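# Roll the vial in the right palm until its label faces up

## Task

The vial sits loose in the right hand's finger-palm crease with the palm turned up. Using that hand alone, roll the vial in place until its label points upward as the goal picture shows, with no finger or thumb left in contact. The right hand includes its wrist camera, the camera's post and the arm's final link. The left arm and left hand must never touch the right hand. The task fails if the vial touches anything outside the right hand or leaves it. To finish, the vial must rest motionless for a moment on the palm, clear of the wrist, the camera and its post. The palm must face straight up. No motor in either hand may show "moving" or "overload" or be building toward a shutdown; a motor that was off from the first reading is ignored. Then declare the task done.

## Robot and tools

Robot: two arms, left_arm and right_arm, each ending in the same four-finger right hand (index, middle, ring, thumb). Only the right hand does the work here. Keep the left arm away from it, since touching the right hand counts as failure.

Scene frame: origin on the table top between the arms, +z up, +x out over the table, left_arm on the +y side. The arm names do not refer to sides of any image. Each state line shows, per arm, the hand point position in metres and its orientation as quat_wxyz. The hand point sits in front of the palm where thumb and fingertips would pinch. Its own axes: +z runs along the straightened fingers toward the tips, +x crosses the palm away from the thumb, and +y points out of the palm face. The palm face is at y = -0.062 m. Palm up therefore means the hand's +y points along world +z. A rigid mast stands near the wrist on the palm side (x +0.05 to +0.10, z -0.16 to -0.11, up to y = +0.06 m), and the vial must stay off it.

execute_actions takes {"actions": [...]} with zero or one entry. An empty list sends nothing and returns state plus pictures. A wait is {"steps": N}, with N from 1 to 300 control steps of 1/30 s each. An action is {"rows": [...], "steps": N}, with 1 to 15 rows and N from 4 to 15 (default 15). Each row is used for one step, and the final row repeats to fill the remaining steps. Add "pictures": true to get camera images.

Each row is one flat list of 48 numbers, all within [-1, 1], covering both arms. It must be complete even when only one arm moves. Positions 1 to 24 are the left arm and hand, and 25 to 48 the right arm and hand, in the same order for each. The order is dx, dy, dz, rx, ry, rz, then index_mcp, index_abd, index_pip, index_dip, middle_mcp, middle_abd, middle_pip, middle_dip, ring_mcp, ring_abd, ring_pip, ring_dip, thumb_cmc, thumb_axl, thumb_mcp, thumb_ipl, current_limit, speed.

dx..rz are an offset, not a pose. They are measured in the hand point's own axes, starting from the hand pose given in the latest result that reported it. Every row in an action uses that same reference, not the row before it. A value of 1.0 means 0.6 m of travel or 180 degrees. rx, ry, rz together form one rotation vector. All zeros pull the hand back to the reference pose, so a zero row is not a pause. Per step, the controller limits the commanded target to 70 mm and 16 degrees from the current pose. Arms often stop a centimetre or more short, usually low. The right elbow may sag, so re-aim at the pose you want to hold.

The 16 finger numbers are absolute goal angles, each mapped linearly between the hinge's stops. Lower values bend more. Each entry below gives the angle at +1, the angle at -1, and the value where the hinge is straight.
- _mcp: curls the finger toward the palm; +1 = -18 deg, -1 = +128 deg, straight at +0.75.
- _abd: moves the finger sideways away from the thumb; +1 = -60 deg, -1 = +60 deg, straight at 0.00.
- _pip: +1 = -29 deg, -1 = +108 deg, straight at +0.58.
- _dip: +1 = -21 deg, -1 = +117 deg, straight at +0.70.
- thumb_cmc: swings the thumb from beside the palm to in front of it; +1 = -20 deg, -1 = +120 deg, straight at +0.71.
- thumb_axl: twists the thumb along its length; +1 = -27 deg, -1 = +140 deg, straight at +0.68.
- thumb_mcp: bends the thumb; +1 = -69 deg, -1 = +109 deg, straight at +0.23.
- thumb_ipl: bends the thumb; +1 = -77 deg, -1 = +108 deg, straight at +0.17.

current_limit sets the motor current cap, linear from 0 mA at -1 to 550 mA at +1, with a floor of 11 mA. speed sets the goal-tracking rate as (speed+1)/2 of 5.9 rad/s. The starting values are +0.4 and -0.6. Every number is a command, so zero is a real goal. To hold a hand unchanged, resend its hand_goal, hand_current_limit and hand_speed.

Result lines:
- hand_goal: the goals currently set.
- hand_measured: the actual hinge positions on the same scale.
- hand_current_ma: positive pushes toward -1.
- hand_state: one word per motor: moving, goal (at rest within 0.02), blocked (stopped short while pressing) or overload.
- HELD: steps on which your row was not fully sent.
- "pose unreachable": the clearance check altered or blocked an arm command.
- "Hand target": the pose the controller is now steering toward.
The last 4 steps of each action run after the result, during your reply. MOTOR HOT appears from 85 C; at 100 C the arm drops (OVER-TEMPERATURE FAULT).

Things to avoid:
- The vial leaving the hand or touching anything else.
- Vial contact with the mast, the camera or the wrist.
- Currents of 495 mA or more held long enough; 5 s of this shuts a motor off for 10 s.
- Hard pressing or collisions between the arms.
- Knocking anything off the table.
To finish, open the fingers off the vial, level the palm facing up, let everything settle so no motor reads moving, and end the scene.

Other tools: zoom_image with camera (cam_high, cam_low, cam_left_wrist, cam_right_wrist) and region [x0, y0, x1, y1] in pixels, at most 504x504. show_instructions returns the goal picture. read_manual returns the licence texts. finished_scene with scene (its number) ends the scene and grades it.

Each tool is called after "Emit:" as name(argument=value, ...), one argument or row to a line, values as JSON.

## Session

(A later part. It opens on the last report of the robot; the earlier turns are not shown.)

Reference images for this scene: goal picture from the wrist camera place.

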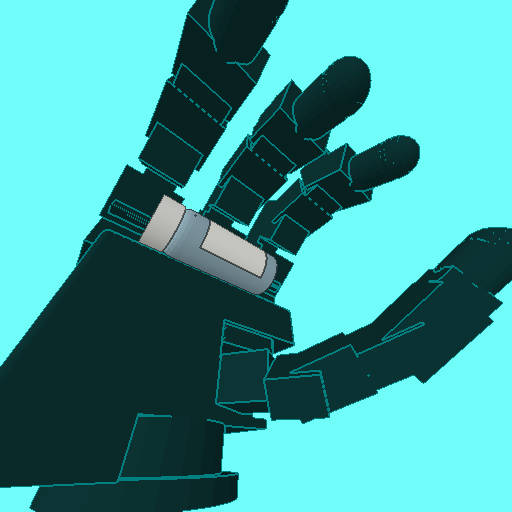

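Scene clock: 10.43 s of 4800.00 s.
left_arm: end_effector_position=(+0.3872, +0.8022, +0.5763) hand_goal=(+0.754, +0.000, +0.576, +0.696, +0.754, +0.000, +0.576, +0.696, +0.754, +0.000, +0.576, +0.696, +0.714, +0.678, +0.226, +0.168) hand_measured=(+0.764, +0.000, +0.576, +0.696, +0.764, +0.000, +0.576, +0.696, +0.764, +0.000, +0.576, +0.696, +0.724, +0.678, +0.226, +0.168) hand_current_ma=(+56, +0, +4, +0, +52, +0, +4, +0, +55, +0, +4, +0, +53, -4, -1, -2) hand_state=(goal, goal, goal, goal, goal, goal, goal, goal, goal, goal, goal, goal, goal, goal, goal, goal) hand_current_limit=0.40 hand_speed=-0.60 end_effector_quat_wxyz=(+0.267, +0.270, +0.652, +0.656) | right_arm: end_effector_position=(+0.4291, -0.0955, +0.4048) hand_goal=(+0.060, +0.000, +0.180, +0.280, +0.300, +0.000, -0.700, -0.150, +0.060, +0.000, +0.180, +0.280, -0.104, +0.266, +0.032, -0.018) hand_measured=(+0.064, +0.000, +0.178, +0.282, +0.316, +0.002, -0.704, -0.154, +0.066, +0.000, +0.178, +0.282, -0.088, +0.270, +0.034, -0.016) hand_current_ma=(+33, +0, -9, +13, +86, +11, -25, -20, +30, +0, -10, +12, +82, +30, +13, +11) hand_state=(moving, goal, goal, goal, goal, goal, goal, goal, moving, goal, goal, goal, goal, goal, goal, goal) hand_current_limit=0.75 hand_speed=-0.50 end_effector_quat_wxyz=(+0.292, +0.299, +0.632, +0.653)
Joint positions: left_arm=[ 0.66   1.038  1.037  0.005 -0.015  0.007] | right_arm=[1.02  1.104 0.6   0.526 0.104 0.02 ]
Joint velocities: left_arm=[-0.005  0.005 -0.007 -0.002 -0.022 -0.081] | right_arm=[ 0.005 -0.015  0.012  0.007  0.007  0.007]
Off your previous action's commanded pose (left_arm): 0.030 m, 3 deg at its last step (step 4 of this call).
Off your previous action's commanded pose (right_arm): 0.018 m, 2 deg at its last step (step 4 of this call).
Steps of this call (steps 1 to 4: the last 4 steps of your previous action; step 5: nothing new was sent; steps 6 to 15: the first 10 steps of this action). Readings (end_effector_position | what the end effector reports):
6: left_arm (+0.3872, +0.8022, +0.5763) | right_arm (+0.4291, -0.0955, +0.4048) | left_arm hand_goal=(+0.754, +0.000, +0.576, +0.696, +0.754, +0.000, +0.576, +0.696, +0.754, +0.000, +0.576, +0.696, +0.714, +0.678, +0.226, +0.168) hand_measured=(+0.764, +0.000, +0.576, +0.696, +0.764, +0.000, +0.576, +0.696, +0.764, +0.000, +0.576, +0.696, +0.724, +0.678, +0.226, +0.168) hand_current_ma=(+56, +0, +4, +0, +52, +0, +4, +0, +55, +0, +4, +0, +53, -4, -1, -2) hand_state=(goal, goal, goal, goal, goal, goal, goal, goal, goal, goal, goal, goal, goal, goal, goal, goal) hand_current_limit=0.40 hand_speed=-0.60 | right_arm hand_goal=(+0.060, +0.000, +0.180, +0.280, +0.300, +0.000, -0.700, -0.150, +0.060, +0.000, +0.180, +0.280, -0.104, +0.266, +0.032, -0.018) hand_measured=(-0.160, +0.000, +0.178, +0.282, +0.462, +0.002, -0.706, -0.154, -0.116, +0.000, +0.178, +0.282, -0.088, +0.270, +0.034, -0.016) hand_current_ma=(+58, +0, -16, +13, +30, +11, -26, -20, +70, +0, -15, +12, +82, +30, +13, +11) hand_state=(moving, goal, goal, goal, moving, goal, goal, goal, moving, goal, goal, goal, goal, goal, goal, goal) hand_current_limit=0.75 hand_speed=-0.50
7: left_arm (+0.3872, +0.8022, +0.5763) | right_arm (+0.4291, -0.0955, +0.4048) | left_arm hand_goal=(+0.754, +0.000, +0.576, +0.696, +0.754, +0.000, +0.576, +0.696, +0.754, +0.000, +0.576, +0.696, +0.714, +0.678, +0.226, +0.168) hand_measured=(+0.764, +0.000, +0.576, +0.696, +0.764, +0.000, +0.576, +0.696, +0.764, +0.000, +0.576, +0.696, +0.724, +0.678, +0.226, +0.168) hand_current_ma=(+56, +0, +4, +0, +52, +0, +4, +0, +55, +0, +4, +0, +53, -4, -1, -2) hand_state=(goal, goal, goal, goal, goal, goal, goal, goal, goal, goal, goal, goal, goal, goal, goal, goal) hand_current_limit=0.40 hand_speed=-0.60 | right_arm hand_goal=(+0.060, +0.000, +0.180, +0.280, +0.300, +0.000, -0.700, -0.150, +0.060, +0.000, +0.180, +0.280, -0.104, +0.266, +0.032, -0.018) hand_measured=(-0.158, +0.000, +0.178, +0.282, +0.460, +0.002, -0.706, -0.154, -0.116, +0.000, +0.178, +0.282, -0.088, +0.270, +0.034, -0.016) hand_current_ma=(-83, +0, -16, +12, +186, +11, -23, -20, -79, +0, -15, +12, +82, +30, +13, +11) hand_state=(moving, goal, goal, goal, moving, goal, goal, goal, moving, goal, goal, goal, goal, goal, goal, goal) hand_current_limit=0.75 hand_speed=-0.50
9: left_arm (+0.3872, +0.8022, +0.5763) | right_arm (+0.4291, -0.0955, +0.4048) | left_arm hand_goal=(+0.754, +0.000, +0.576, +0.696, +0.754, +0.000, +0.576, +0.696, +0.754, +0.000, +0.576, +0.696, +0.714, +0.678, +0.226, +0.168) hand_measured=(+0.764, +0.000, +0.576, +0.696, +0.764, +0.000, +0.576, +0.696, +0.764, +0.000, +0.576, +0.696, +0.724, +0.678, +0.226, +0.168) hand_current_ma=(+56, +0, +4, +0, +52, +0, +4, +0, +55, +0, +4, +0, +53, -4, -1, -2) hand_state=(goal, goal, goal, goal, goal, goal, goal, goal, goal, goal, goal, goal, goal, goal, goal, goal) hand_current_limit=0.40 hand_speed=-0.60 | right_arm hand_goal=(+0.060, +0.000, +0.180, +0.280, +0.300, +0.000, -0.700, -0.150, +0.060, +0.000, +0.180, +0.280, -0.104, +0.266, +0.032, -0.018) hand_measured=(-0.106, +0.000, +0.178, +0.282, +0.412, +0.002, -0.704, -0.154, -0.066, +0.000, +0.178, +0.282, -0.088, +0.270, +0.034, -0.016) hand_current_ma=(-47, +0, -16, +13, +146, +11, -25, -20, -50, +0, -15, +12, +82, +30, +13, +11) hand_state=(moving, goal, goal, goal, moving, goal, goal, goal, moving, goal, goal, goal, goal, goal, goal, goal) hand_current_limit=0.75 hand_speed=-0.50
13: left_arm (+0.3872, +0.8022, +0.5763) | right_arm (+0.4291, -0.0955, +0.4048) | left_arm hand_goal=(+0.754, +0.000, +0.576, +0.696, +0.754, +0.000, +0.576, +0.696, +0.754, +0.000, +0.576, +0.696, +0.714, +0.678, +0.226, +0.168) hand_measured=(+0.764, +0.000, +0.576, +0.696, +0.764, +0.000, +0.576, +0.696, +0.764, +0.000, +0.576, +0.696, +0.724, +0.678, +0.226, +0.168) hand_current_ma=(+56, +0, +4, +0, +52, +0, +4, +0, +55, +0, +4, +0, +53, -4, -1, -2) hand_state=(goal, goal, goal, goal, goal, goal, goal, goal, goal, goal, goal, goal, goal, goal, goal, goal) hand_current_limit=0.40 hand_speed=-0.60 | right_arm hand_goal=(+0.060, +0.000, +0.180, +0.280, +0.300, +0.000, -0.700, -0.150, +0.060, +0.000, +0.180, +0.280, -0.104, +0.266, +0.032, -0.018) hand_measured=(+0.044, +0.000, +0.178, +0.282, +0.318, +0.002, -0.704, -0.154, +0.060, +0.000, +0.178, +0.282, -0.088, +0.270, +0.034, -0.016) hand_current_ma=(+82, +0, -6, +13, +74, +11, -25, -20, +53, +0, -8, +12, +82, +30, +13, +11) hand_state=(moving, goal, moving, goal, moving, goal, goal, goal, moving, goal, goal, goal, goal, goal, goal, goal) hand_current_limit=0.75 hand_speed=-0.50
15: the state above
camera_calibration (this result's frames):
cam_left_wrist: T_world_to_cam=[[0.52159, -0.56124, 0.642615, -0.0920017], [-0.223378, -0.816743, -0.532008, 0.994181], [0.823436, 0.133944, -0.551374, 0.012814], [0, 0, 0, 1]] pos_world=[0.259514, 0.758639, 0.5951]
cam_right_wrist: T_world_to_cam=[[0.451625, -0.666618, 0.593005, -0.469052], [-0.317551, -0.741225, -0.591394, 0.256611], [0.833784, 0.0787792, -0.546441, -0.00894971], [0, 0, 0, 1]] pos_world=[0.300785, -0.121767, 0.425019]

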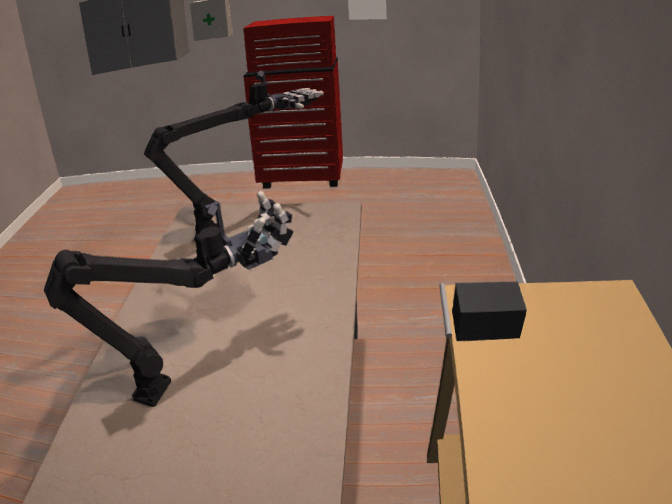

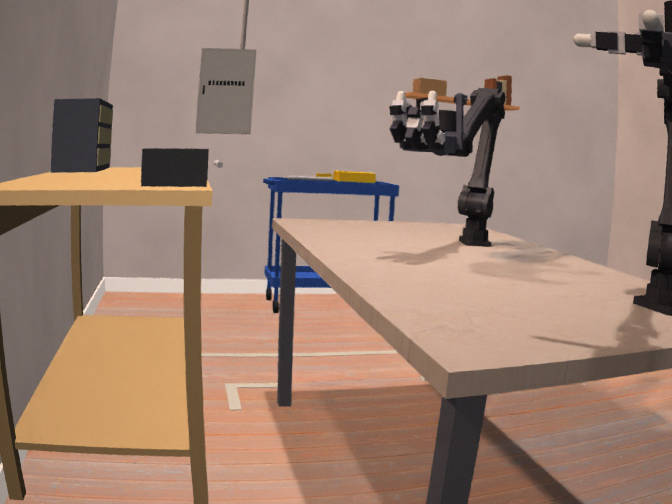

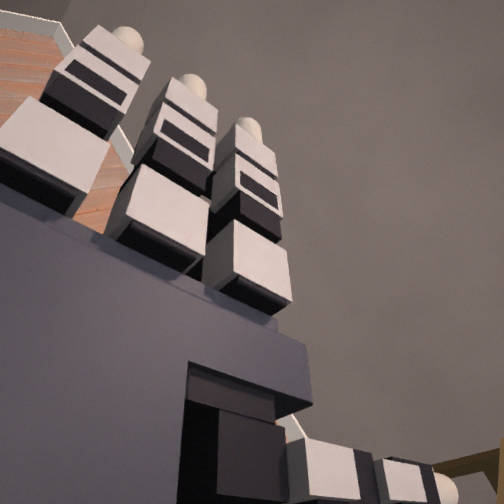

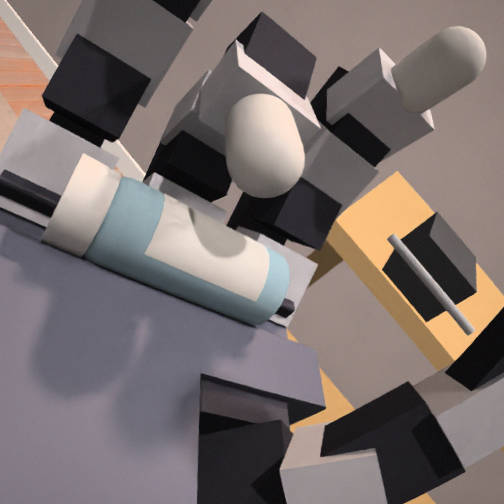

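Emit:
execute_actions(
  actions=[
    {"rows": [[0.0004,0.0478,-0.0121,-0.0166,0,0,0.754,0,0.576,0.696,0.754,0,0.576,0.696,0.754,0,0.576,0.696,0.714,0.678,0.226,0.168,0.4,-0.6,0.001,0.0303,0.0034,-0.0107,0,0.001,-0.17,0,0.18,0.28,0.3,0,-0.915,-0.232,-0.13,0,0.18,0.28,-0.104,0.266,0.032,-0.018,0.75,-0.4]], "steps": 7},
  ],
)

Emit:
execute_actions(
  actions=[
    {"rows": [[0.0004,0.0478,-0.0121,-0.0166,0,0,0.754,0,0.576,0.696,0.754,0,0.576,0.696,0.754,0,0.576,0.696,0.714,0.678,0.226,0.168,0.4,-0.6,0.001,0.0303,0.0034,-0.0107,0,0.001,-0.17,0,0.18,0.28,0.39,0,-0.938,-0.24,-0.13,0,0.18,0.28,-0.104,0.266,0.032,-0.018,0.75,-0.6]], "steps": 6},
  ],
)

Emit:
execute_actions(
  actions=[
    {"rows": [[0.0004,0.0478,-0.0121,-0.0166,0,0,0.754,0,0.576,0.696,0.754,0,0.576,0.696,0.754,0,0.576,0.696,0.714,0.678,0.226,0.168,0.4,-0.6,0.001,0.0303,0.0034,-0.0107,0,0.001,-0.17,0,0.18,0.28,0.39,0,-0.68,-0.15,-0.13,0,0.18,0.28,-0.104,0.266,0.032,-0.018,0.75,-0.4],[0.0004,0.0478,-0.0121,-0.0166,0,0,0.754,0,0.576,0.696,0.754,0,0.576,0.696,0.754,0,0.576,0.696,0.714,0.678,0.226,0.168,0.4,-0.6,0.001,0.0303,0.0034,-0.0107,0,0.001,-0.17,0,0.18,0.28,0.39,0,-0.68,-0.15,-0.13,0,0.18,0.28,-0.104,0.266,0.032,-0.018,0.75,-0.4],[0.0004,0.0478,-0.0121,-0.0166,0,0,0.754,0,0.576,0.696,0.754,0,0.576,0.696,0.754,0,0.576,0.696,0.714,0.678,0.226,0.168,0.4,-0.6,0.001,0.0303,0.0034,-0.0107,0,0.001,-0.17,0,0.18,0.28,0.39,0,-0.68,-0.15,-0.13,0,0.18,0.28,-0.104,0.266,0.032,-0.018,0.75,-0.4],[0.0004,0.0478,-0.0121,-0.0166,0,0,0.754,0,0.576,0.696,0.754,0,0.576,0.696,0.754,0,0.576,0.696,0.714,0.678,0.226,0.168,0.4,-0.6,0.001,0.0303,0.0034,-0.0107,0,0.001,0.06,0,0.18,0.28,0.39,0,-0.68,-0.15,0.06,0,0.18,0.28,-0.104,0.266,0.032,-0.018,0.75,-0.4]], "steps": 15},
  ],
  pictures=true,
)

Emit:
zoom_image(
  camera="cam_right_wrist",
  region=[30, 130, 330, 350],
)

Scene clock: 11.47 s of 4800.00 s.
left_arm: end_effector_position=(+0.3872, +0.8022, +0.5763) hand_goal=(+0.754, +0.000, +0.576, +0.696, +0.754, +0.000, +0.576, +0.696, +0.754, +0.000, +0.576, +0.696, +0.714, +0.678, +0.226, +0.168) hand_measured=(+0.764, +0.000, +0.576, +0.696, +0.764, +0.000, +0.576, +0.696, +0.764, +0.000, +0.576, +0.696, +0.724, +0.678, +0.226, +0.168) hand_current_ma=(+56, +0, +4, +0, +52, +0, +4, +0, +55, +0, +4, +0, +53, -4, -1, -2) hand_state=(goal, goal, goal, goal, goal, goal, goal, goal, goal, goal, goal, goal, goal, goal, goal, goal) hand_current_limit=0.40 hand_speed=-0.60 end_effector_quat_wxyz=(+0.267, +0.270, +0.652, +0.656) | right_arm: end_effector_position=(+0.4291, -0.0955, +0.4048) hand_goal=(-0.170, +0.000, +0.180, +0.280, +0.300, +0.000, -0.914, -0.232, -0.130, +0.000, +0.180, +0.280, -0.104, +0.266, +0.032, -0.018) hand_measured=(+0.042, +0.000, +0.178, +0.282, +0.316, +0.002, -0.736, -0.184, +0.044, +0.000, +0.178, +0.282, -0.088, +0.270, +0.034, -0.016) hand_current_ma=(+178, +0, -7, +13, +85, +11, +87, +61, +195, +0, -8, +12, +82, +30, +13, +11) hand_state=(moving, goal, goal, goal, goal, goal, moving, moving, moving, goal, goal, goal, goal, goal, goal, goal) hand_current_limit=0.75 hand_speed=-0.40 end_effector_quat_wxyz=(+0.292, +0.299, +0.632, +0.653)
Joint positions: left_arm=[ 0.66   1.038  1.037  0.005 -0.015  0.007] | right_arm=[1.02  1.104 0.6   0.526 0.104 0.02 ]
Joint velocities: left_arm=[ 0.005 -0.005 -0.002 -0.002 -0.007 -0.007] | right_arm=[-0.005  0.005  0.012  0.012  0.007 -0.022]
Off your previous action's commanded pose (left_arm): 0.030 m, 3 deg at its last step (step 4 of this call).
Off your previous action's commanded pose (right_arm): 0.018 m, 2 deg at its last step (step 4 of this call).
Steps of this call (steps 1 to 4: the last 4 steps of your previous action; steps 5 to 28: nothing new was sent; steps 29 to 31: the first 3 steps of this action). Readings (end_effector_position | what the end effector reports):
29: left_arm (+0.3872, +0.8022, +0.5763) | right_arm (+0.4291, -0.0955, +0.4048) | left_arm hand_goal=(+0.754, +0.000, +0.576, +0.696, +0.754, +0.000, +0.576, +0.696, +0.754, +0.000, +0.576, +0.696, +0.714, +0.678, +0.226, +0.168) hand_measured=(+0.764, +0.000, +0.576, +0.696, +0.764, +0.000, +0.576, +0.696, +0.764, +0.000, +0.576, +0.696, +0.724, +0.678, +0.226, +0.168) hand_current_ma=(+56, +0, +4, +0, +52, +0, +4, +0, +55, +0, +4, +0, +53, -4, -1, -2) hand_state=(goal, goal, goal, goal, goal, goal, goal, goal, goal, goal, goal, goal, goal, goal, goal, goal) hand_current_limit=0.40 hand_speed=-0.60 | right_arm hand_goal=(-0.170, +0.000, +0.180, +0.280, +0.300, +0.000, -0.914, -0.232, -0.130, +0.000, +0.180, +0.280, -0.104, +0.266, +0.032, -0.018) hand_measured=(+0.064, +0.000, +0.178, +0.282, +0.316, +0.002, -0.704, -0.154, +0.066, +0.000, +0.178, +0.282, -0.088, +0.270, +0.034, -0.016) hand_current_ma=(+26, +0, -9, +13, +85, +11, -25, -20, +29, +0, -10, +12, +82, +30, +13, +11) hand_state=(moving, goal, goal, goal, goal, goal, moving, moving, moving, goal, goal, goal, goal, goal, goal, goal) hand_current_limit=0.75 hand_speed=-0.40
30: left_arm (+0.3872, +0.8022, +0.5763) | right_arm (+0.4291, -0.0955, +0.4048) | left_arm hand_goal=(+0.754, +0.000, +0.576, +0.696, +0.754, +0.000, +0.576, +0.696, +0.754, +0.000, +0.576, +0.696, +0.714, +0.678, +0.226, +0.168) hand_measured=(+0.764, +0.000, +0.576, +0.696, +0.764, +0.000, +0.576, +0.696, +0.764, +0.000, +0.576, +0.696, +0.724, +0.678, +0.226, +0.168) hand_current_ma=(+56, +0, +4, +0, +52, +0, +4, +0, +55, +0, +4, +0, +53, -4, -1, -2) hand_state=(goal, goal, goal, goal, goal, goal, goal, goal, goal, goal, goal, goal, goal, goal, goal, goal) hand_current_limit=0.40 hand_speed=-0.60 | right_arm hand_goal=(-0.170, +0.000, +0.180, +0.280, +0.300, +0.000, -0.914, -0.232, -0.130, +0.000, +0.180, +0.280, -0.104, +0.266, +0.032, -0.018) hand_measured=(+0.064, +0.000, +0.178, +0.282, +0.316, +0.002, -0.708, -0.156, +0.064, +0.000, +0.178, +0.282, -0.088, +0.270, +0.034, -0.016) hand_current_ma=(+210, +0, -6, +13, +85, +11, +114, +123, +219, +0, -7, +12, +82, +30, +13, +11) hand_state=(moving, goal, goal, goal, goal, goal, moving, moving, moving, goal, goal, goal, goal, goal, goal, goal) hand_current_limit=0.75 hand_speed=-0.40
31: the state above

Scene clock: 11.67 s of 4800.00 s.
left_arm: end_effector_position=(+0.3872, +0.8022, +0.5763) hand_goal=(+0.754, +0.000, +0.576, +0.696, +0.754, +0.000, +0.576, +0.696, +0.754, +0.000, +0.576, +0.696, +0.714, +0.678, +0.226, +0.168) hand_measured=(+0.764, +0.000, +0.576, +0.696, +0.764, +0.000, +0.576, +0.696, +0.764, +0.000, +0.576, +0.696, +0.724, +0.678, +0.226, +0.168) hand_current_ma=(+56, +0, +4, +0, +52, +0, +4, +0, +55, +0, +4, +0, +53, -4, -1, -2) hand_state=(goal, goal, goal, goal, goal, goal, goal, goal, goal, goal, goal, goal, goal, goal, goal, goal) hand_current_limit=0.40 hand_speed=-0.60 end_effector_quat_wxyz=(+0.267, +0.270, +0.652, +0.656) | right_arm: end_effector_position=(+0.4291, -0.0955, +0.4048) hand_goal=(-0.170, +0.000, +0.180, +0.280, +0.390, +0.000, -0.938, -0.240, -0.130, +0.000, +0.180, +0.280, -0.104, +0.266, +0.032, -0.018) hand_measured=(-0.154, +0.000, +0.178, +0.282, +0.318, +0.002, -0.882, -0.224, -0.116, +0.000, +0.178, +0.282, -0.088, +0.270, +0.034, -0.016) hand_current_ma=(+27, +0, -8, +13, -6, +11, +262, +83, +60, +0, -8, +12, +82, +30, +13, +11) hand_state=(moving, goal, goal, goal, moving, goal, moving, moving, moving, goal, goal, goal, goal, goal, goal, goal) hand_current_limit=0.75 hand_speed=-0.60 end_effector_quat_wxyz=(+0.292, +0.299, +0.632, +0.653)
Joint positions: left_arm=[ 0.66   1.038  1.037  0.005 -0.015  0.007] | right_arm=[1.02  1.104 0.6   0.526 0.104 0.02 ]
Joint velocities: left_arm=[-0.005 -0.005  0.007 -0.002  0.007 -0.007] | right_arm=[-0.005 -0.015 -0.002  0.012  0.037  0.066]
Off your previous action's commanded pose (left_arm): 0.030 m, 3 deg at its last step (step 4 of this call).
Off your previous action's commanded pose (right_arm): 0.018 m, 2 deg at its last step (step 4 of this call).
Steps of this call (steps 1 to 4: the last 4 steps of your previous action; steps 5 to 6: the first 2 steps of this action, its rows measured from where the robot was after step 4). Readings (end_effector_position | what the end effector reports):
4: left_arm (+0.3872, +0.8022, +0.5763) | right_arm (+0.4291, -0.0955, +0.4048) | left_arm hand_goal=(+0.754, +0.000, +0.576, +0.696, +0.754, +0.000, +0.576, +0.696, +0.754, +0.000, +0.576, +0.696, +0.714, +0.678, +0.226, +0.168) hand_measured=(+0.764, +0.000, +0.576, +0.696, +0.764, +0.000, +0.576, +0.696, +0.764, +0.000, +0.576, +0.696, +0.724, +0.678, +0.226, +0.168) hand_current_ma=(+56, +0, +4, +0, +52, +0, +4, +0, +55, +0, +4, +0, +53, -4, -1, -2) hand_state=(goal, goal, goal, goal, goal, goal, goal, goal, goal, goal, goal, goal, goal, goal, goal, goal) hand_current_limit=0.40 hand_speed=-0.60 | right_arm hand_goal=(-0.170, +0.000, +0.180, +0.280, +0.300, +0.000, -0.914, -0.232, -0.130, +0.000, +0.180, +0.280, -0.104, +0.266, +0.032, -0.018) hand_measured=(-0.104, +0.000, +0.178, +0.282, +0.316, +0.002, -0.882, -0.226, -0.096, +0.000, +0.178, +0.282, -0.088, +0.270, +0.034, -0.016) hand_current_ma=(+118, +0, -8, +13, +82, +11, +170, +60, +11, +0, -8, +11, +82, +30, +13, +11) hand_state=(moving, goal, goal, goal, goal, goal, moving, moving, moving, goal, goal, goal, goal, goal, goal, goal) hand_current_limit=0.75 hand_speed=-0.40
5: left_arm (+0.3872, +0.8022, +0.5763) | right_arm (+0.4291, -0.0955, +0.4048) | left_arm hand_goal=(+0.754, +0.000, +0.576, +0.696, +0.754, +0.000, +0.576, +0.696, +0.754, +0.000, +0.576, +0.696, +0.714, +0.678, +0.226, +0.168) hand_measured=(+0.764, +0.000, +0.576, +0.696, +0.764, +0.000, +0.576, +0.696, +0.764, +0.000, +0.576, +0.696, +0.724, +0.678, +0.226, +0.168) hand_current_ma=(+56, +0, +4, +0, +52, +0, +4, +0, +55, +0, +4, +0, +53, -4, -1, -2) hand_state=(goal, goal, goal, goal, goal, goal, goal, goal, goal, goal, goal, goal, goal, goal, goal, goal) hand_current_limit=0.40 hand_speed=-0.60 | right_arm hand_goal=(-0.170, +0.000, +0.180, +0.280, +0.390, +0.000, -0.938, -0.240, -0.130, +0.000, +0.180, +0.280, -0.104, +0.266, +0.032, -0.018) hand_measured=(-0.138, +0.000, +0.178, +0.282, +0.316, +0.002, -0.882, -0.224, -0.112, +0.000, +0.178, +0.282, -0.088, +0.270, +0.034, -0.016) hand_current_ma=(-1, +0, -7, +12, +83, +11, +167, +39, +41, +0, -8, +12, +82, +30, +13, +11) hand_state=(moving, goal, goal, goal, moving, goal, moving, moving, moving, goal, goal, goal, goal, goal, goal, goal) hand_current_limit=0.75 hand_speed=-0.60
6: the state above

Scene clock: 12.17 s of 4800.00 s.
left_arm: end_effector_position=(+0.3872, +0.8022, +0.5763) hand_goal=(+0.754, +0.000, +0.576, +0.696, +0.754, +0.000, +0.576, +0.696, +0.754, +0.000, +0.576, +0.696, +0.714, +0.678, +0.226, +0.168) hand_measured=(+0.764, +0.000, +0.576, +0.696, +0.764, +0.000, +0.576, +0.696, +0.764, +0.000, +0.576, +0.696, +0.724, +0.678, +0.226, +0.168) hand_current_ma=(+56, +0, +4, +0, +52, +0, +4, +0, +55, +0, +4, +0, +53, -4, -1, -2) hand_state=(goal, goal, goal, goal, goal, goal, goal, goal, goal, goal, goal, goal, goal, goal, goal, goal) hand_current_limit=0.40 hand_speed=-0.60 end_effector_quat_wxyz=(+0.267, +0.270, +0.652, +0.656) | right_arm: end_effector_position=(+0.4291, -0.0955, +0.4048) hand_goal=(+0.060, +0.000, +0.180, +0.280, +0.390, +0.000, -0.680, -0.150, +0.060, +0.000, +0.180, +0.280, -0.104, +0.266, +0.032, -0.018) hand_measured=(+0.058, +0.000, +0.178, +0.282, +0.396, +0.002, -0.686, -0.154, +0.064, +0.000, +0.178, +0.282, -0.088, +0.270, +0.034, -0.016) hand_current_ma=(+56, +0, -6, +12, +28, +10, -27, -21, +41, +0, -7, +12, +82, +30, +13, +11) hand_state=(moving, goal, goal, goal, goal, goal, goal, goal, moving, goal, goal, goal, goal, goal, goal, goal) hand_current_limit=0.75 hand_speed=-0.40 end_effector_quat_wxyz=(+0.292, +0.299, +0.632, +0.653)
Joint positions: left_arm=[ 0.66   1.038  1.037  0.005 -0.015  0.007] | right_arm=[1.02  1.104 0.6   0.526 0.104 0.02 ]
Joint velocities: left_arm=[-0.015 -0.005  0.012  0.007 -0.022  0.037] | right_arm=[-0.005  0.005 -0.012  0.002  0.037  0.037]
Off your previous action's commanded pose (left_arm): 0.030 m, 3 deg at its last step (step 4 of this call).
Off your previous action's commanded pose (right_arm): 0.018 m, 2 deg at its last step (step 4 of this call).
Steps of this call (steps 1 to 4: the last 4 steps of your previous action; steps 5 to 15: the first 11 steps of this action, its rows measured from where the robot was after step 4). Readings (end_effector_position | what the end effector reports):
4: left_arm (+0.3872, +0.8022, +0.5763) | right_arm (+0.4291, -0.0955, +0.4048) | left_arm hand_goal=(+0.754, +0.000, +0.576, +0.696, +0.754, +0.000, +0.576, +0.696, +0.754, +0.000, +0.576, +0.696, +0.714, +0.678, +0.226, +0.168) hand_measured=(+0.764, +0.000, +0.576, +0.696, +0.764, +0.000, +0.576, +0.696, +0.764, +0.000, +0.576, +0.696, +0.724, +0.678, +0.226, +0.168) hand_current_ma=(+56, +0, +4, +0, +52, +0, +4, +0, +55, +0, +4, +0, +53, -4, -1, -2) hand_state=(goal, goal, goal, goal, goal, goal, goal, goal, goal, goal, goal, goal, goal, goal, goal, goal) hand_current_limit=0.40 hand_speed=-0.60 | right_arm hand_goal=(-0.170, +0.000, +0.180, +0.280, +0.390, +0.000, -0.938, -0.240, -0.130, +0.000, +0.180, +0.280, -0.104, +0.266, +0.032, -0.018) hand_measured=(-0.160, +0.000, +0.178, +0.282, +0.392, +0.002, -0.898, -0.224, -0.118, +0.000, +0.178, +0.282, -0.088, +0.270, +0.034, -0.016) hand_current_ma=(+59, +0, -7, +13, +42, +10, +201, +85, +68, +0, -8, +12, +82, +30, +13, +11) hand_state=(goal, goal, goal, goal, moving, goal, moving, goal, goal, goal, goal, goal, goal, goal, goal, goal) hand_current_limit=0.75 hand_speed=-0.60
5: left_arm (+0.3872, +0.8022, +0.5763) | right_arm (+0.4291, -0.0955, +0.4048) | left_arm hand_goal=(+0.754, +0.000, +0.576, +0.696, +0.754, +0.000, +0.576, +0.696, +0.754, +0.000, +0.576, +0.696, +0.714, +0.678, +0.226, +0.168) hand_measured=(+0.764, +0.000, +0.576, +0.696, +0.764, +0.000, +0.576, +0.696, +0.764, +0.000, +0.576, +0.696, +0.724, +0.678, +0.226, +0.168) hand_current_ma=(+56, +0, +4, +0, +52, +0, +4, +0, +55, +0, +4, +0, +53, -4, -1, -2) hand_state=(goal, goal, goal, goal, goal, goal, goal, goal, goal, goal, goal, goal, goal, goal, goal, goal) hand_current_limit=0.40 hand_speed=-0.60 | right_arm hand_goal=(-0.170, +0.000, +0.180, +0.280, +0.390, +0.000, -0.680, -0.150, -0.130, +0.000, +0.180, +0.280, -0.104, +0.266, +0.032, -0.018) hand_measured=(-0.160, +0.000, +0.178, +0.282, +0.394, +0.002, -0.898, -0.224, -0.118, +0.000, +0.178, +0.282, -0.088, +0.270, +0.034, -0.016) hand_current_ma=(+59, +0, -8, +13, +32, +10, +200, +85, +68, +0, -8, +12, +82, +30, +13, +11) hand_state=(goal, goal, goal, goal, moving, goal, moving, moving, goal, goal, goal, goal, goal, goal, goal, goal) hand_current_limit=0.75 hand_speed=-0.40
6: left_arm (+0.3872, +0.8022, +0.5763) | right_arm (+0.4291, -0.0955, +0.4048) | left_arm hand_goal=(+0.754, +0.000, +0.576, +0.696, +0.754, +0.000, +0.576, +0.696, +0.754, +0.000, +0.576, +0.696, +0.714, +0.678, +0.226, +0.168) hand_measured=(+0.764, +0.000, +0.576, +0.696, +0.764, +0.000, +0.576, +0.696, +0.764, +0.000, +0.576, +0.696, +0.724, +0.678, +0.226, +0.168) hand_current_ma=(+56, +0, +4, +0, +52, +0, +4, +0, +55, +0, +4, +0, +53, -4, -1, -2) hand_state=(goal, goal, goal, goal, goal, goal, goal, goal, goal, goal, goal, goal, goal, goal, goal, goal) hand_current_limit=0.40 hand_speed=-0.60 | right_arm hand_goal=(-0.170, +0.000, +0.180, +0.280, +0.390, +0.000, -0.680, -0.150, -0.130, +0.000, +0.180, +0.280, -0.104, +0.266, +0.032, -0.018) hand_measured=(-0.160, +0.000, +0.178, +0.282, +0.396, +0.002, -0.898, -0.220, -0.118, +0.000, +0.178, +0.282, -0.088, +0.270, +0.034, -0.016) hand_current_ma=(+59, +0, -8, +13, +28, +10, -17, -65, +68, +0, -8, +12, +82, +30, +13, +11) hand_state=(goal, goal, goal, goal, goal, goal, moving, moving, goal, goal, goal, goal, goal, goal, goal, goal) hand_current_limit=0.75 hand_speed=-0.40
8: left_arm (+0.3872, +0.8022, +0.5763) | right_arm (+0.4291, -0.0955, +0.4048) | left_arm hand_goal=(+0.754, +0.000, +0.576, +0.696, +0.754, +0.000, +0.576, +0.696, +0.754, +0.000, +0.576, +0.696, +0.714, +0.678, +0.226, +0.168) hand_measured=(+0.764, +0.000, +0.576, +0.696, +0.764, +0.000, +0.576, +0.696, +0.764, +0.000, +0.576, +0.696, +0.724, +0.678, +0.226, +0.168) hand_current_ma=(+56, +0, +4, +0, +52, +0, +4, +0, +55, +0, +4, +0, +53, -4, -1, -2) hand_state=(goal, goal, goal, goal, goal, goal, goal, goal, goal, goal, goal, goal, goal, goal, goal, goal) hand_current_limit=0.40 hand_speed=-0.60 | right_arm hand_goal=(+0.060, +0.000, +0.180, +0.280, +0.390, +0.000, -0.680, -0.150, +0.060, +0.000, +0.180, +0.280, -0.104, +0.266, +0.032, -0.018) hand_measured=(-0.160, +0.000, +0.178, +0.282, +0.396, +0.002, -0.854, -0.170, -0.118, +0.000, +0.178, +0.282, -0.088, +0.270, +0.034, -0.016) hand_current_ma=(+59, +0, -7, +13, +28, +10, -103, +19, +68, +0, -8, +12, +82, +30, +13, +11) hand_state=(moving, goal, goal, goal, goal, goal, moving, moving, moving, goal, goal, goal, goal, goal, goal, goal) hand_current_limit=0.75 hand_speed=-0.40
12: left_arm (+0.3872, +0.8022, +0.5763) | right_arm (+0.4291, -0.0955, +0.4048) | left_arm hand_goal=(+0.754, +0.000, +0.576, +0.696, +0.754, +0.000, +0.576, +0.696, +0.754, +0.000, +0.576, +0.696, +0.714, +0.678, +0.226, +0.168) hand_measured=(+0.764, +0.000, +0.576, +0.696, +0.764, +0.000, +0.576, +0.696, +0.764, +0.000, +0.576, +0.696, +0.724, +0.678, +0.226, +0.168) hand_current_ma=(+56, +0, +4, +0, +52, +0, +4, +0, +55, +0, +4, +0, +53, -4, -1, -2) hand_state=(goal, goal, goal, goal, goal, goal, goal, goal, goal, goal, goal, goal, goal, goal, goal, goal) hand_current_limit=0.40 hand_speed=-0.60 | right_arm hand_goal=(+0.060, +0.000, +0.180, +0.280, +0.390, +0.000, -0.680, -0.150, +0.060, +0.000, +0.180, +0.280, -0.104, +0.266, +0.032, -0.018) hand_measured=(-0.048, +0.000, +0.178, +0.282, +0.396, +0.002, -0.698, -0.154, -0.008, +0.000, +0.178, +0.282, -0.088, +0.270, +0.034, -0.016) hand_current_ma=(-48, +0, -7, +12, +28, +10, +7, -21, -50, +0, -8, +12, +82, +30, +13, +11) hand_state=(moving, goal, goal, goal, goal, goal, moving, goal, moving, goal, goal, goal, goal, goal, goal, goal) hand_current_limit=0.75 hand_speed=-0.40
15: the state above
camera_calibration (this result's frames):
cam_left_wrist: T_world_to_cam=[[0.52159, -0.56124, 0.642615, -0.0920017], [-0.223378, -0.816743, -0.532008, 0.994181], [0.823436, 0.133944, -0.551374, 0.012814], [0, 0, 0, 1]] pos_world=[0.259514, 0.758639, 0.5951]
cam_right_wrist: T_world_to_cam=[[0.451625, -0.666618, 0.593005, -0.469052], [-0.317551, -0.741225, -0.591394, 0.256611], [0.833784, 0.0787792, -0.546441, -0.00894971], [0, 0, 0, 1]] pos_world=[0.300785, -0.121767, 0.425019]

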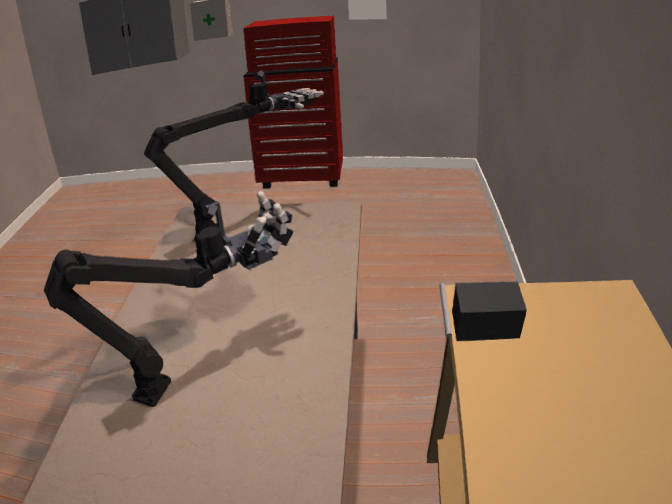

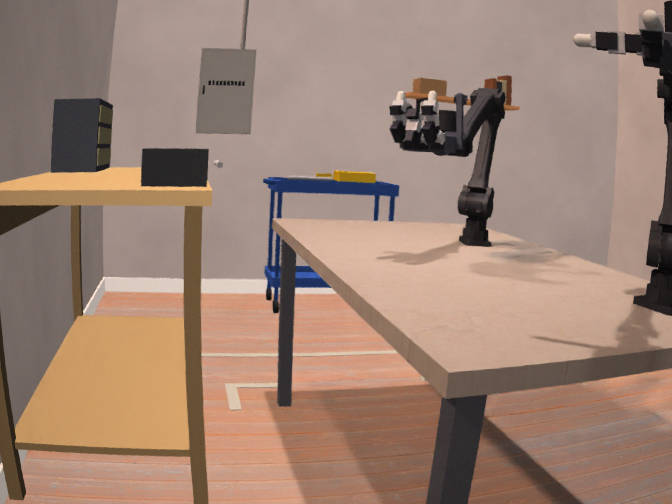

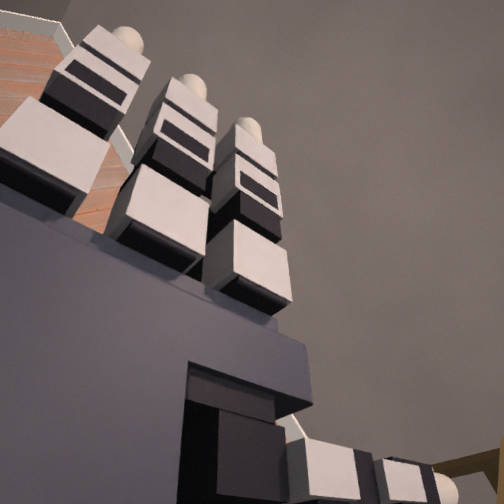

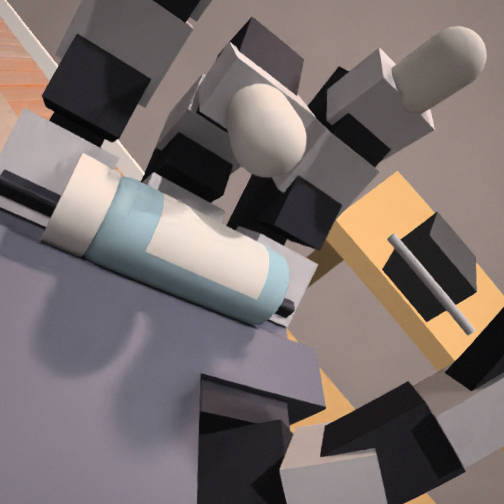

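Region (30, 130, 330, 350) of cam_right_wrist's 504x504 image, scaled by 1.680, with more detail than that image has; it fills the top 370 rows of this view, and the rest is white.

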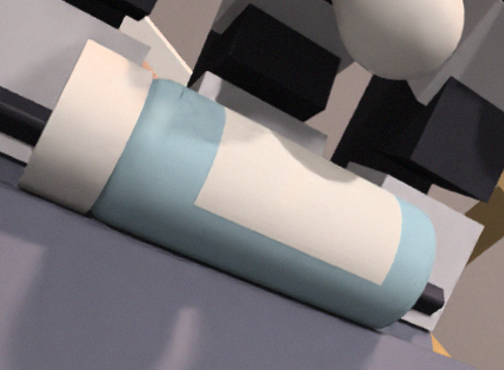

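Emit:
execute_actions(
  actions=[
    {"steps": 30},
  ],
  pictures=true,
)

Scene clock: 13.17 s of 4800.00 s.
left_arm: end_effector_position=(+0.3872, +0.8022, +0.5763) hand_goal=(+0.754, +0.000, +0.576, +0.696, +0.754, +0.000, +0.576, +0.696, +0.754, +0.000, +0.576, +0.696, +0.714, +0.678, +0.226, +0.168) hand_measured=(+0.764, +0.000, +0.576, +0.696, +0.764, +0.000, +0.576, +0.696, +0.764, +0.000, +0.576, +0.696, +0.724, +0.678, +0.226, +0.168) hand_current_ma=(+56, +0, +4, +0, +52, +0, +4, +0, +55, +0, +4, +0, +53, -4, -1, -2) hand_state=(goal, goal, goal, goal, goal, goal, goal, goal, goal, goal, goal, goal, goal, goal, goal, goal) hand_current_limit=0.40 hand_speed=-0.60 end_effector_quat_wxyz=(+0.267, +0.270, +0.652, +0.656) | right_arm: end_effector_position=(+0.4291, -0.0955, +0.4048) hand_goal=(+0.060, +0.000, +0.180, +0.280, +0.390, +0.000, -0.680, -0.150, +0.060, +0.000, +0.180, +0.280, -0.104, +0.266, +0.032, -0.018) hand_measured=(+0.064, +0.000, +0.178, +0.282, +0.396, +0.002, -0.686, -0.154, +0.066, +0.000, +0.178, +0.282, -0.088, +0.270, +0.034, -0.016) hand_current_ma=(+26, +0, -6, +12, +28, +10, -28, -21, +29, +0, -7, +12, +82, +30, +13, +11) hand_state=(goal, goal, goal, goal, goal, goal, goal, goal, goal, goal, goal, goal, goal, goal, goal, goal) hand_current_limit=0.75 hand_speed=-0.40 end_effector_quat_wxyz=(+0.292, +0.299, +0.632, +0.653)
Joint positions: left_arm=[ 0.66   1.038  1.037  0.005 -0.015  0.007] | right_arm=[1.02  1.104 0.6   0.526 0.104 0.02 ]
Joint velocities: left_arm=[-0.015 -0.005  0.017 -0.007  0.007  0.066] | right_arm=[ 0.005 -0.015 -0.012 -0.002 -0.066  0.037]
Hand target (left_arm): +0.381, +0.797, +0.604; +0.273, +0.263, +0.635, +0.673
Hand target (right_arm): +0.430, -0.095, +0.423; +0.295, +0.296, +0.620, +0.664
Off the commanded pose (left_arm): 0.030 m, 3 deg.
Off the commanded pose (right_arm): 0.018 m, 2 deg.
Kept back: nothing.
Steps of this call (steps 1 to 4: the last 4 steps of your previous action; steps 5 to 30: nothing new was sent). Readings (end_effector_position | what the end effector reports):
1: left_arm (+0.3872, +0.8022, +0.5763) | right_arm (+0.4291, -0.0955, +0.4048) | left_arm hand_goal=(+0.754, +0.000, +0.576, +0.696, +0.754, +0.000, +0.576, +0.696, +0.754, +0.000, +0.576, +0.696, +0.714, +0.678, +0.226, +0.168) hand_measured=(+0.764, +0.000, +0.576, +0.696, +0.764, +0.000, +0.576, +0.696, +0.764, +0.000, +0.576, +0.696, +0.724, +0.678, +0.226, +0.168) hand_current_ma=(+56, +0, +4, +0, +52, +0, +4, +0, +55, +0, +4, +0, +53, -4, -1, -2) hand_state=(goal, goal, goal, goal, goal, goal, goal, goal, goal, goal, goal, goal, goal, goal, goal, goal) hand_current_limit=0.40 hand_speed=-0.60 | right_arm hand_goal=(+0.060, +0.000, +0.180, +0.280, +0.390, +0.000, -0.680, -0.150, +0.060, +0.000, +0.180, +0.280, -0.104, +0.266, +0.032, -0.018) hand_measured=(+0.064, +0.000, +0.178, +0.282, +0.396, +0.002, -0.686, -0.154, +0.066, +0.000, +0.178, +0.282, -0.088, +0.270, +0.034, -0.016) hand_current_ma=(+35, +0, -6, +12, +28, +10, -28, -21, +32, +0, -7, +12, +82, +30, +13, +11) hand_state=(moving, goal, goal, goal, goal, goal, goal, goal, moving, goal, goal, goal, goal, goal, goal, goal) hand_current_limit=0.75 hand_speed=-0.40
2: left_arm (+0.3872, +0.8022, +0.5763) | right_arm (+0.4291, -0.0955, +0.4048) | left_arm hand_goal=(+0.754, +0.000, +0.576, +0.696, +0.754, +0.000, +0.576, +0.696, +0.754, +0.000, +0.576, +0.696, +0.714, +0.678, +0.226, +0.168) hand_measured=(+0.764, +0.000, +0.576, +0.696, +0.764, +0.000, +0.576, +0.696, +0.764, +0.000, +0.576, +0.696, +0.724, +0.678, +0.226, +0.168) hand_current_ma=(+56, +0, +4, +0, +52, +0, +4, +0, +55, +0, +4, +0, +53, -4, -1, -2) hand_state=(goal, goal, goal, goal, goal, goal, goal, goal, goal, goal, goal, goal, goal, goal, goal, goal) hand_current_limit=0.40 hand_speed=-0.60 | right_arm hand_goal=(+0.060, +0.000, +0.180, +0.280, +0.390, +0.000, -0.680, -0.150, +0.060, +0.000, +0.180, +0.280, -0.104, +0.266, +0.032, -0.018) hand_measured=(+0.064, +0.000, +0.178, +0.282, +0.396, +0.002, -0.686, -0.154, +0.066, +0.000, +0.178, +0.282, -0.088, +0.270, +0.034, -0.016) hand_current_ma=(+27, +0, -6, +12, +28, +10, -28, -21, +29, +0, -7, +12, +82, +30, +13, +11) hand_state=(moving, goal, goal, goal, goal, goal, goal, goal, goal, goal, goal, goal, goal, goal, goal, goal) hand_current_limit=0.75 hand_speed=-0.40
4: left_arm (+0.3872, +0.8022, +0.5763) | right_arm (+0.4291, -0.0955, +0.4048) | left_arm hand_goal=(+0.754, +0.000, +0.576, +0.696, +0.754, +0.000, +0.576, +0.696, +0.754, +0.000, +0.576, +0.696, +0.714, +0.678, +0.226, +0.168) hand_measured=(+0.764, +0.000, +0.576, +0.696, +0.764, +0.000, +0.576, +0.696, +0.764, +0.000, +0.576, +0.696, +0.724, +0.678, +0.226, +0.168) hand_current_ma=(+56, +0, +4, +0, +52, +0, +4, +0, +55, +0, +4, +0, +53, -4, -1, -2) hand_state=(goal, goal, goal, goal, goal, goal, goal, goal, goal, goal, goal, goal, goal, goal, goal, goal) hand_current_limit=0.40 hand_speed=-0.60 | right_arm hand_goal=(+0.060, +0.000, +0.180, +0.280, +0.390, +0.000, -0.680, -0.150, +0.060, +0.000, +0.180, +0.280, -0.104, +0.266, +0.032, -0.018) hand_measured=(+0.064, +0.000, +0.178, +0.282, +0.396, +0.002, -0.686, -0.154, +0.066, +0.000, +0.178, +0.282, -0.088, +0.270, +0.034, -0.016) hand_current_ma=(+26, +0, -6, +12, +28, +10, -28, -21, +29, +0, -7, +12, +82, +30, +13, +11) hand_state=(goal, goal, goal, goal, goal, goal, goal, goal, goal, goal, goal, goal, goal, goal, goal, goal) hand_current_limit=0.75 hand_speed=-0.40
8: left_arm (+0.3872, +0.8022, +0.5763) | right_arm (+0.4291, -0.0955, +0.4048) | left_arm hand_goal=(+0.754, +0.000, +0.576, +0.696, +0.754, +0.000, +0.576, +0.696, +0.754, +0.000, +0.576, +0.696, +0.714, +0.678, +0.226, +0.168) hand_measured=(+0.764, +0.000, +0.576, +0.696, +0.764, +0.000, +0.576, +0.696, +0.764, +0.000, +0.576, +0.696, +0.724, +0.678, +0.226, +0.168) hand_current_ma=(+56, +0, +4, +0, +52, +0, +4, +0, +55, +0, +4, +0, +53, -4, -1, -2) hand_state=(goal, goal, goal, goal, goal, goal, goal, goal, goal, goal, goal, goal, goal, goal, goal, goal) hand_current_limit=0.40 hand_speed=-0.60 | right_arm hand_goal=(+0.060, +0.000, +0.180, +0.280, +0.390, +0.000, -0.680, -0.150, +0.060, +0.000, +0.180, +0.280, -0.104, +0.266, +0.032, -0.018) hand_measured=(+0.064, +0.000, +0.178, +0.282, +0.396, +0.002, -0.686, -0.154, +0.066, +0.000, +0.178, +0.282, -0.088, +0.270, +0.034, -0.016) hand_current_ma=(+26, +0, -6, +12, +28, +10, -28, -21, +29, +0, -7, +12, +82, +30, +13, +11) hand_state=(goal, goal, goal, goal, goal, goal, goal, goal, goal, goal, goal, goal, goal, goal, goal, goal) hand_current_limit=0.75 hand_speed=-0.40
30: the state above
camera_calibration (this result's frames):
cam_left_wrist: T_world_to_cam=[[0.52159, -0.56124, 0.642615, -0.0920017], [-0.223378, -0.816743, -0.532008, 0.994181], [0.823436, 0.133944, -0.551374, 0.012814], [0, 0, 0, 1]] pos_world=[0.259514, 0.758639, 0.5951]
cam_right_wrist: T_world_to_cam=[[0.451625, -0.666618, 0.593005, -0.469052], [-0.317551, -0.741225, -0.591394, 0.256611], [0.833784, 0.0787792, -0.546441, -0.00894971], [0, 0, 0, 1]] pos_world=[0.300785, -0.121767, 0.425019]

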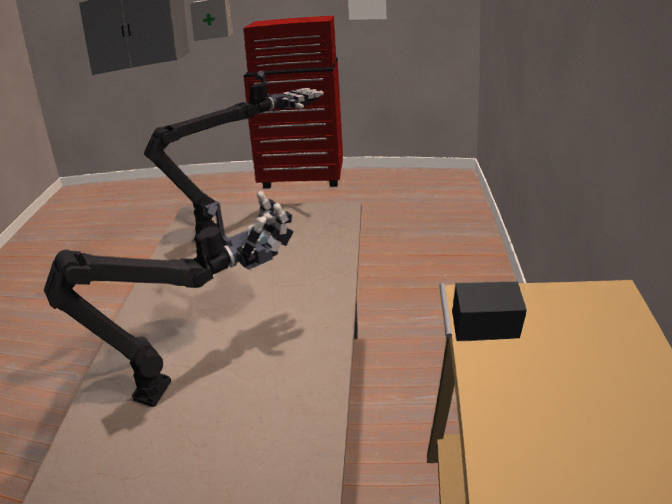

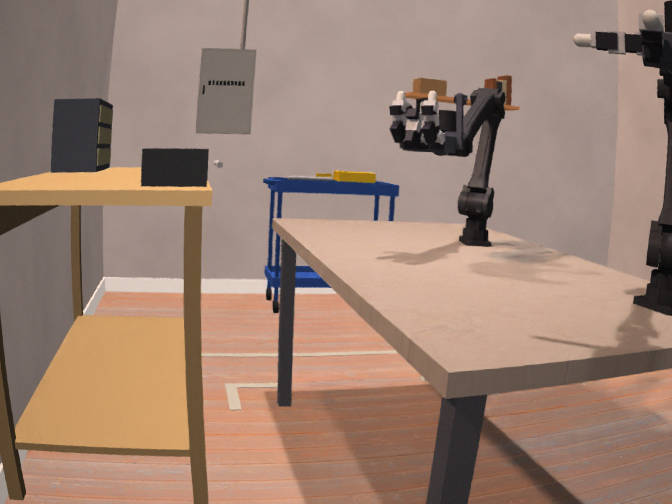

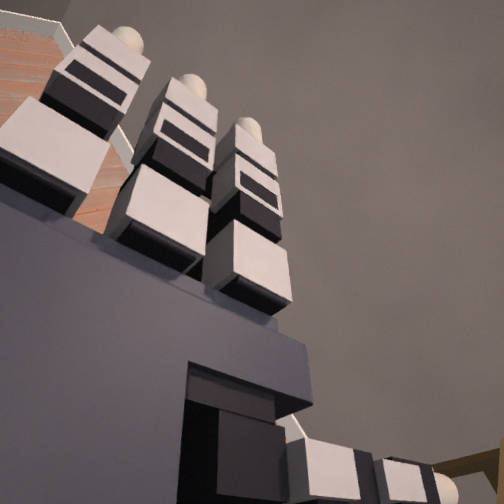

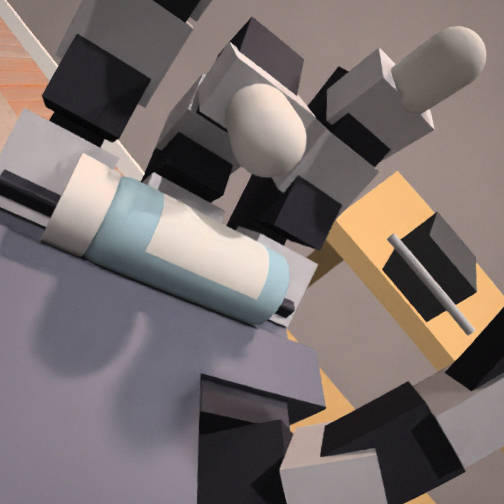

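Emit:
show_instructions(
)

Reference images for this scene: goal picture from the wrist camera place.

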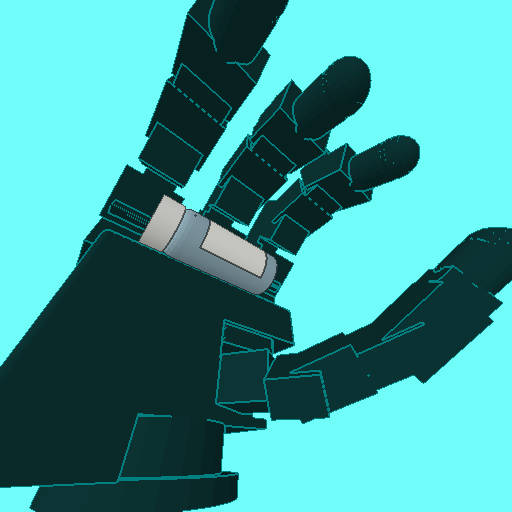

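Emit:
finished_scene(
  scene=2,
)

The scene is finished: the task was done.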